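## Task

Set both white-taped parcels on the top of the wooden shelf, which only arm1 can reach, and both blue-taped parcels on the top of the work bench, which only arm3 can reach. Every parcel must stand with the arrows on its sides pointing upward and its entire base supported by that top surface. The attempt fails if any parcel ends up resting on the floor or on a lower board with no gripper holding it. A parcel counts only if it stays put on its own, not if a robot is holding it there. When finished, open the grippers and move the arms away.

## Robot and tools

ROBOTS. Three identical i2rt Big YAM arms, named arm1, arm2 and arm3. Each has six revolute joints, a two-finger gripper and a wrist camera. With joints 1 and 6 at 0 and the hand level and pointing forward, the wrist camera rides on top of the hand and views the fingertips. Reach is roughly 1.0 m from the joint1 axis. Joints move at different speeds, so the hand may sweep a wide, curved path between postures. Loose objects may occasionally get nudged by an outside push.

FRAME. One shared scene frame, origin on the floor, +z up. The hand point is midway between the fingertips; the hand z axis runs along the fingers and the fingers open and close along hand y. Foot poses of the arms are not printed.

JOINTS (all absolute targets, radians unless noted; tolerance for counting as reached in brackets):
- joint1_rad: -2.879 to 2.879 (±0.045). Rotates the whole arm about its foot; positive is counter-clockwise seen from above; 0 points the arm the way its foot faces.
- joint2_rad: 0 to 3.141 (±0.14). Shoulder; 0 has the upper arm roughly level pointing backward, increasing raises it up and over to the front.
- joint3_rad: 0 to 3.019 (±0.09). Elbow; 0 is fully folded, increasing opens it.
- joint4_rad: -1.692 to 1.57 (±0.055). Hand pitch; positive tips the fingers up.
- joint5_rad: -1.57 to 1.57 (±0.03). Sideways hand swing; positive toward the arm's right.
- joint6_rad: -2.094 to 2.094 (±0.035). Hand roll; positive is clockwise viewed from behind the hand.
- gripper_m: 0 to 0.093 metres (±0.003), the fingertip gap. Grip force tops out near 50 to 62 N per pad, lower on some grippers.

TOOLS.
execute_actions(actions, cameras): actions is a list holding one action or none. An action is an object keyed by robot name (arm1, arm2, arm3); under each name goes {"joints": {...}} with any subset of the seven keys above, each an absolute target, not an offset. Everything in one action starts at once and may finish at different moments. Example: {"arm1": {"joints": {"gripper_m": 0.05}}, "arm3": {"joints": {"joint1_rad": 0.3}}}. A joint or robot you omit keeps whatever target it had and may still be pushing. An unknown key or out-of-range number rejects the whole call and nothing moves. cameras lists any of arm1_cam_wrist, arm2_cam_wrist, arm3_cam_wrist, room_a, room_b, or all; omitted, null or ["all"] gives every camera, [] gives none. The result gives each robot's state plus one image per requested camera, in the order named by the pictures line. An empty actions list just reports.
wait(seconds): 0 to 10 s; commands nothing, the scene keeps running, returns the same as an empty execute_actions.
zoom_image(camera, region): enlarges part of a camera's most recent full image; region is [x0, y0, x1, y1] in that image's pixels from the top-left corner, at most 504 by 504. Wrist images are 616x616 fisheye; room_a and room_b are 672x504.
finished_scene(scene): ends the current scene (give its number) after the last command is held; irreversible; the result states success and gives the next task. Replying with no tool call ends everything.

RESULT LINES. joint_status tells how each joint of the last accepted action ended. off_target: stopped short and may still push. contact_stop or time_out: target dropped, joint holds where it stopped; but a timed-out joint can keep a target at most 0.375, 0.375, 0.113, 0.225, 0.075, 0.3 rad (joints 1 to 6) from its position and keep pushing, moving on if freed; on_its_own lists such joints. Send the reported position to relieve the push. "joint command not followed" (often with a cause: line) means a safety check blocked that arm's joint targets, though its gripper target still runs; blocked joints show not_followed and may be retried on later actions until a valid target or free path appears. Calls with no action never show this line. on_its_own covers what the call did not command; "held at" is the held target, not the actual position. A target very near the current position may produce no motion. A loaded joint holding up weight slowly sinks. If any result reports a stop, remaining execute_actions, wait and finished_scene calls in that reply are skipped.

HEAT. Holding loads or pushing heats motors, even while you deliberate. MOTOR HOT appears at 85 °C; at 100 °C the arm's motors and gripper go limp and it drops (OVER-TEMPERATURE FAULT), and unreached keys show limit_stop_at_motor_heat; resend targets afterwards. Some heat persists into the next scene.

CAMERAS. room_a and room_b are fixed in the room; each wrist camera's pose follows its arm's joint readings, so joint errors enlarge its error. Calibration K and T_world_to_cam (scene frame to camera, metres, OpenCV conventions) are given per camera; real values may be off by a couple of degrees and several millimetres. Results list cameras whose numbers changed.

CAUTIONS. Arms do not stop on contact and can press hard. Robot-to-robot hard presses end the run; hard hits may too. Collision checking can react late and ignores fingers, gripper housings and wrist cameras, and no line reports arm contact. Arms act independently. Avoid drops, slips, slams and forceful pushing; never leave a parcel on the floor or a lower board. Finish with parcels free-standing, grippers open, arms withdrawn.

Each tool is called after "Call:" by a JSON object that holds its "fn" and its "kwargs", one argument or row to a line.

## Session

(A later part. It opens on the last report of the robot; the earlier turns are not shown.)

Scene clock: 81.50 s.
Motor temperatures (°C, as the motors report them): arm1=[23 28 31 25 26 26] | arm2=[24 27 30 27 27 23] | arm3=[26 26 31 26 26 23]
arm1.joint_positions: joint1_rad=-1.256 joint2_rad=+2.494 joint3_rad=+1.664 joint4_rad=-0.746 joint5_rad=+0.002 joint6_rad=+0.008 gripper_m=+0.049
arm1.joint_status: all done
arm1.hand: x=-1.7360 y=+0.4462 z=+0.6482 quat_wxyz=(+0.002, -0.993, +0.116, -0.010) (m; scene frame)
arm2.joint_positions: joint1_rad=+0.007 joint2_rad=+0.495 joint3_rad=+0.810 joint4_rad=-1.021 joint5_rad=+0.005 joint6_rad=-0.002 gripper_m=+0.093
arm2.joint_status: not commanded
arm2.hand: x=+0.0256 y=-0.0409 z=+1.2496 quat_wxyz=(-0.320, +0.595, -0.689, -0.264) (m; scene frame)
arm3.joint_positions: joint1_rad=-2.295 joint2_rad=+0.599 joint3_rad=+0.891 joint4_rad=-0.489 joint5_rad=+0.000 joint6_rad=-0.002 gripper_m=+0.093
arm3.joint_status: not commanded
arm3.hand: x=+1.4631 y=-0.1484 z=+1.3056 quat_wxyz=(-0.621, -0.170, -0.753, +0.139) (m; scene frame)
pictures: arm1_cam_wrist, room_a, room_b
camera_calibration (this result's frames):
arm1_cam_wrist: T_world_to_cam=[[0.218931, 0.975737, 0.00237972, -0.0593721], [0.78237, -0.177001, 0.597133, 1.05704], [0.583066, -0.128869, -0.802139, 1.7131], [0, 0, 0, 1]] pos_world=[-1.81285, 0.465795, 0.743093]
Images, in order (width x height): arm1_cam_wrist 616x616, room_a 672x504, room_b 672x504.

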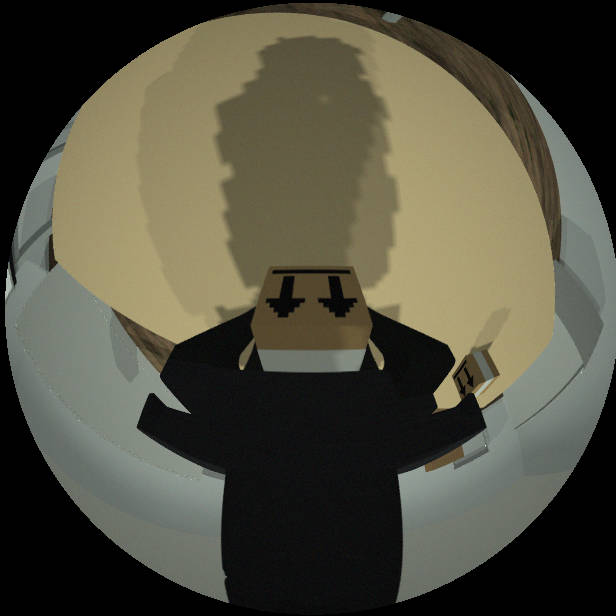

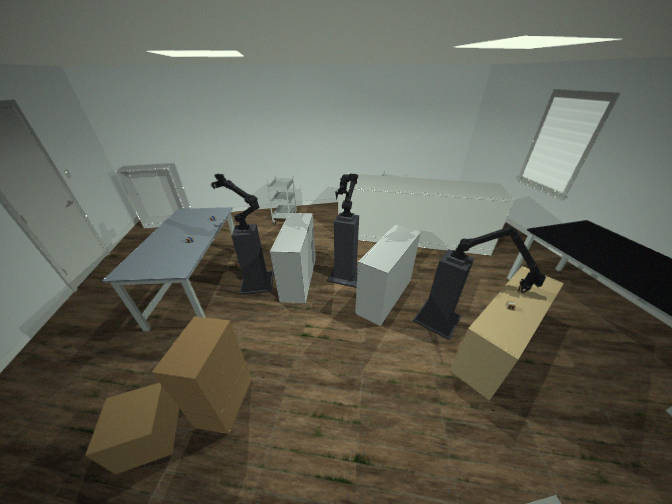

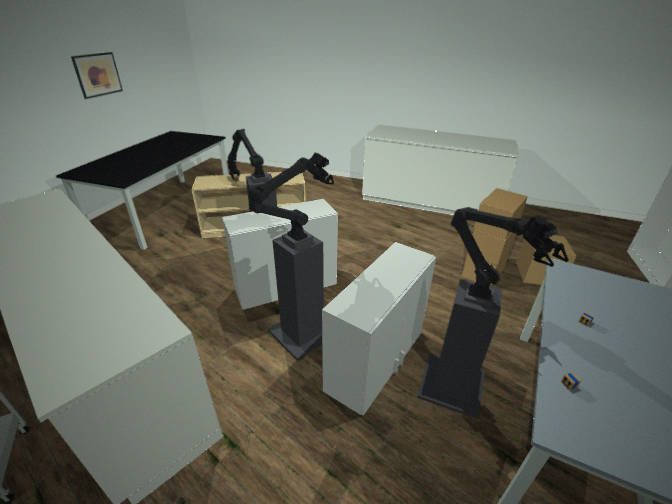

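Call:
{"fn": "execute_actions", "kwargs": {
  "actions": [
    {"arm1":{"joints":{"joint2_rad":2.53,"joint4_rad":-0.71}}}
  ],
  "cameras": []
}}

Call:
{"fn": "execute_actions", "kwargs": {
  "actions": [
    {"arm1":{"joints":{"gripper_m":0.093}}}
  ],
  "cameras": ["arm1_cam_wrist"]
}}

Call:
{"fn": "execute_actions", "kwargs": {
  "actions": [
    {"arm1":{"joints":{"joint2_rad":1.8,"joint4_rad":-1.3}}}
  ],
  "cameras": ["arm1_cam_wrist"]
}}

Scene clock: 82.60 s.
Motor temperatures (°C, as the motors report them): arm1=[23 28 31 25 26 26] | arm2=[24 27 30 27 27 23] | arm3=[26 26 31 26 26 23]
arm1.joint_positions: joint1_rad=-1.256 joint2_rad=+2.520 joint3_rad=+1.664 joint4_rad=-0.719 joint5_rad=+0.002 joint6_rad=+0.008 gripper_m=+0.049
arm1.joint_status: all done
arm1.hand: x=-1.7335 y=+0.4457 z=+0.6328 quat_wxyz=(+0.002, -0.993, +0.116, -0.009) (m; scene frame)
arm2.joint_positions: joint1_rad=+0.007 joint2_rad=+0.495 joint3_rad=+0.810 joint4_rad=-1.021 joint5_rad=+0.005 joint6_rad=-0.002 gripper_m=+0.093
arm2.joint_status: not commanded
arm2.hand: x=+0.0256 y=-0.0409 z=+1.2496 quat_wxyz=(-0.320, +0.595, -0.689, -0.264) (m; scene frame)
arm3.joint_positions: joint1_rad=-2.295 joint2_rad=+0.599 joint3_rad=+0.891 joint4_rad=-0.489 joint5_rad=+0.000 joint6_rad=-0.002 gripper_m=+0.093
arm3.joint_status: not commanded
arm3.hand: x=+1.4631 y=-0.1484 z=+1.3056 quat_wxyz=(-0.621, -0.170, -0.753, +0.139) (m; scene frame)
pictures: none
No camera images: the call's "cameras" was empty. Leave "cameras" out to get every camera's image.

Scene clock: 83.23 s.
Motor temperatures (°C, as the motors report them): arm1=[23 28 31 25 26 26] | arm2=[24 27 30 27 27 23] | arm3=[26 26 31 26 26 23]
arm1.joint_positions: joint1_rad=-1.256 joint2_rad=+2.521 joint3_rad=+1.664 joint4_rad=-0.719 joint5_rad=+0.002 joint6_rad=+0.008 gripper_m=+0.093
arm1.joint_status: all done
arm1.hand: x=-1.7333 y=+0.4457 z=+0.6326 quat_wxyz=(+0.002, -0.993, +0.116, -0.009) (m; scene frame)
arm2.joint_positions: joint1_rad=+0.007 joint2_rad=+0.495 joint3_rad=+0.810 joint4_rad=-1.021 joint5_rad=+0.005 joint6_rad=-0.002 gripper_m=+0.093
arm2.joint_status: not commanded
arm2.hand: x=+0.0256 y=-0.0409 z=+1.2496 quat_wxyz=(-0.320, +0.595, -0.689, -0.264) (m; scene frame)
arm3.joint_positions: joint1_rad=-2.295 joint2_rad=+0.599 joint3_rad=+0.891 joint4_rad=-0.489 joint5_rad=+0.000 joint6_rad=-0.002 gripper_m=+0.093
arm3.joint_status: not commanded
arm3.hand: x=+1.4631 y=-0.1484 z=+1.3056 quat_wxyz=(-0.621, -0.170, -0.753, +0.139) (m; scene frame)
pictures: arm1_cam_wrist
camera_calibration (this result's frames):
arm1_cam_wrist: T_world_to_cam=[[0.218929, 0.975738, 0.00238529, -0.0593998], [0.783259, -0.177198, 0.595908, 1.06659], [0.581873, -0.128593, -0.803049, 1.69742], [0, 0, 0, 1]] pos_world=[-1.8101, 0.465233, 0.727666]
Images, in order (width x height): arm1_cam_wrist 616x616.

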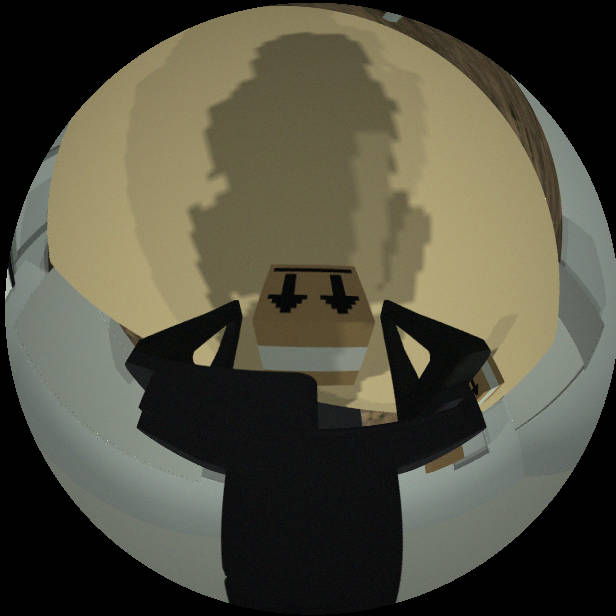

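Scene clock: 85.00 s.
Motor temperatures (°C, as the motors report them): arm1=[23 28 31 25 26 26] | arm2=[24 27 30 27 27 23] | arm3=[26 26 31 26 26 23]
arm1.joint_positions: joint1_rad=-1.256 joint2_rad=+1.804 joint3_rad=+1.681 joint4_rad=-1.291 joint5_rad=+0.002 joint6_rad=+0.008 gripper_m=+0.093
arm1.joint_status: all done
arm1.hand: x=-1.7145 y=+0.4395 z=+1.0651 quat_wxyz=(+0.011, -0.991, +0.115, +0.071) (m; scene frame)
arm2.joint_positions: joint1_rad=+0.007 joint2_rad=+0.495 joint3_rad=+0.810 joint4_rad=-1.021 joint5_rad=+0.005 joint6_rad=-0.002 gripper_m=+0.093
arm2.joint_status: not commanded
arm2.hand: x=+0.0256 y=-0.0409 z=+1.2496 quat_wxyz=(-0.320, +0.595, -0.689, -0.264) (m; scene frame)
arm3.joint_positions: joint1_rad=-2.295 joint2_rad=+0.599 joint3_rad=+0.891 joint4_rad=-0.489 joint5_rad=+0.000 joint6_rad=-0.002 gripper_m=+0.093
arm3.joint_status: not commanded
arm3.hand: x=+1.4631 y=-0.1484 z=+1.3056 quat_wxyz=(-0.621, -0.170, -0.753, +0.139) (m; scene frame)
pictures: arm1_cam_wrist
camera_calibration (this result's frames):
arm1_cam_wrist: T_world_to_cam=[[0.218686, 0.975791, 0.00299286, -0.0596151], [0.866214, -0.195539, 0.459824, 1.08824], [0.449277, -0.0979644, -0.888005, 1.88262], [0, 0, 0, 1]] pos_world=[-1.77543, 0.455395, 1.17156]
Images, in order (width x height): arm1_cam_wrist 616x616.

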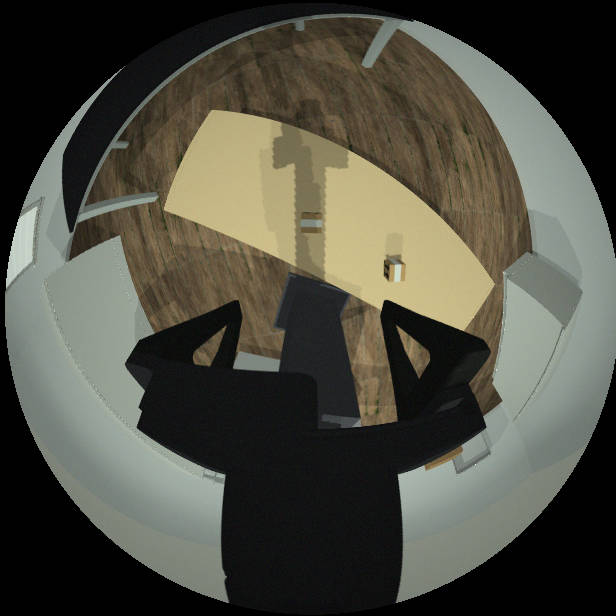

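Call:
{"fn": "finished_scene", "kwargs": {
  "scene": 1
}}

The scene is finished: the task was done.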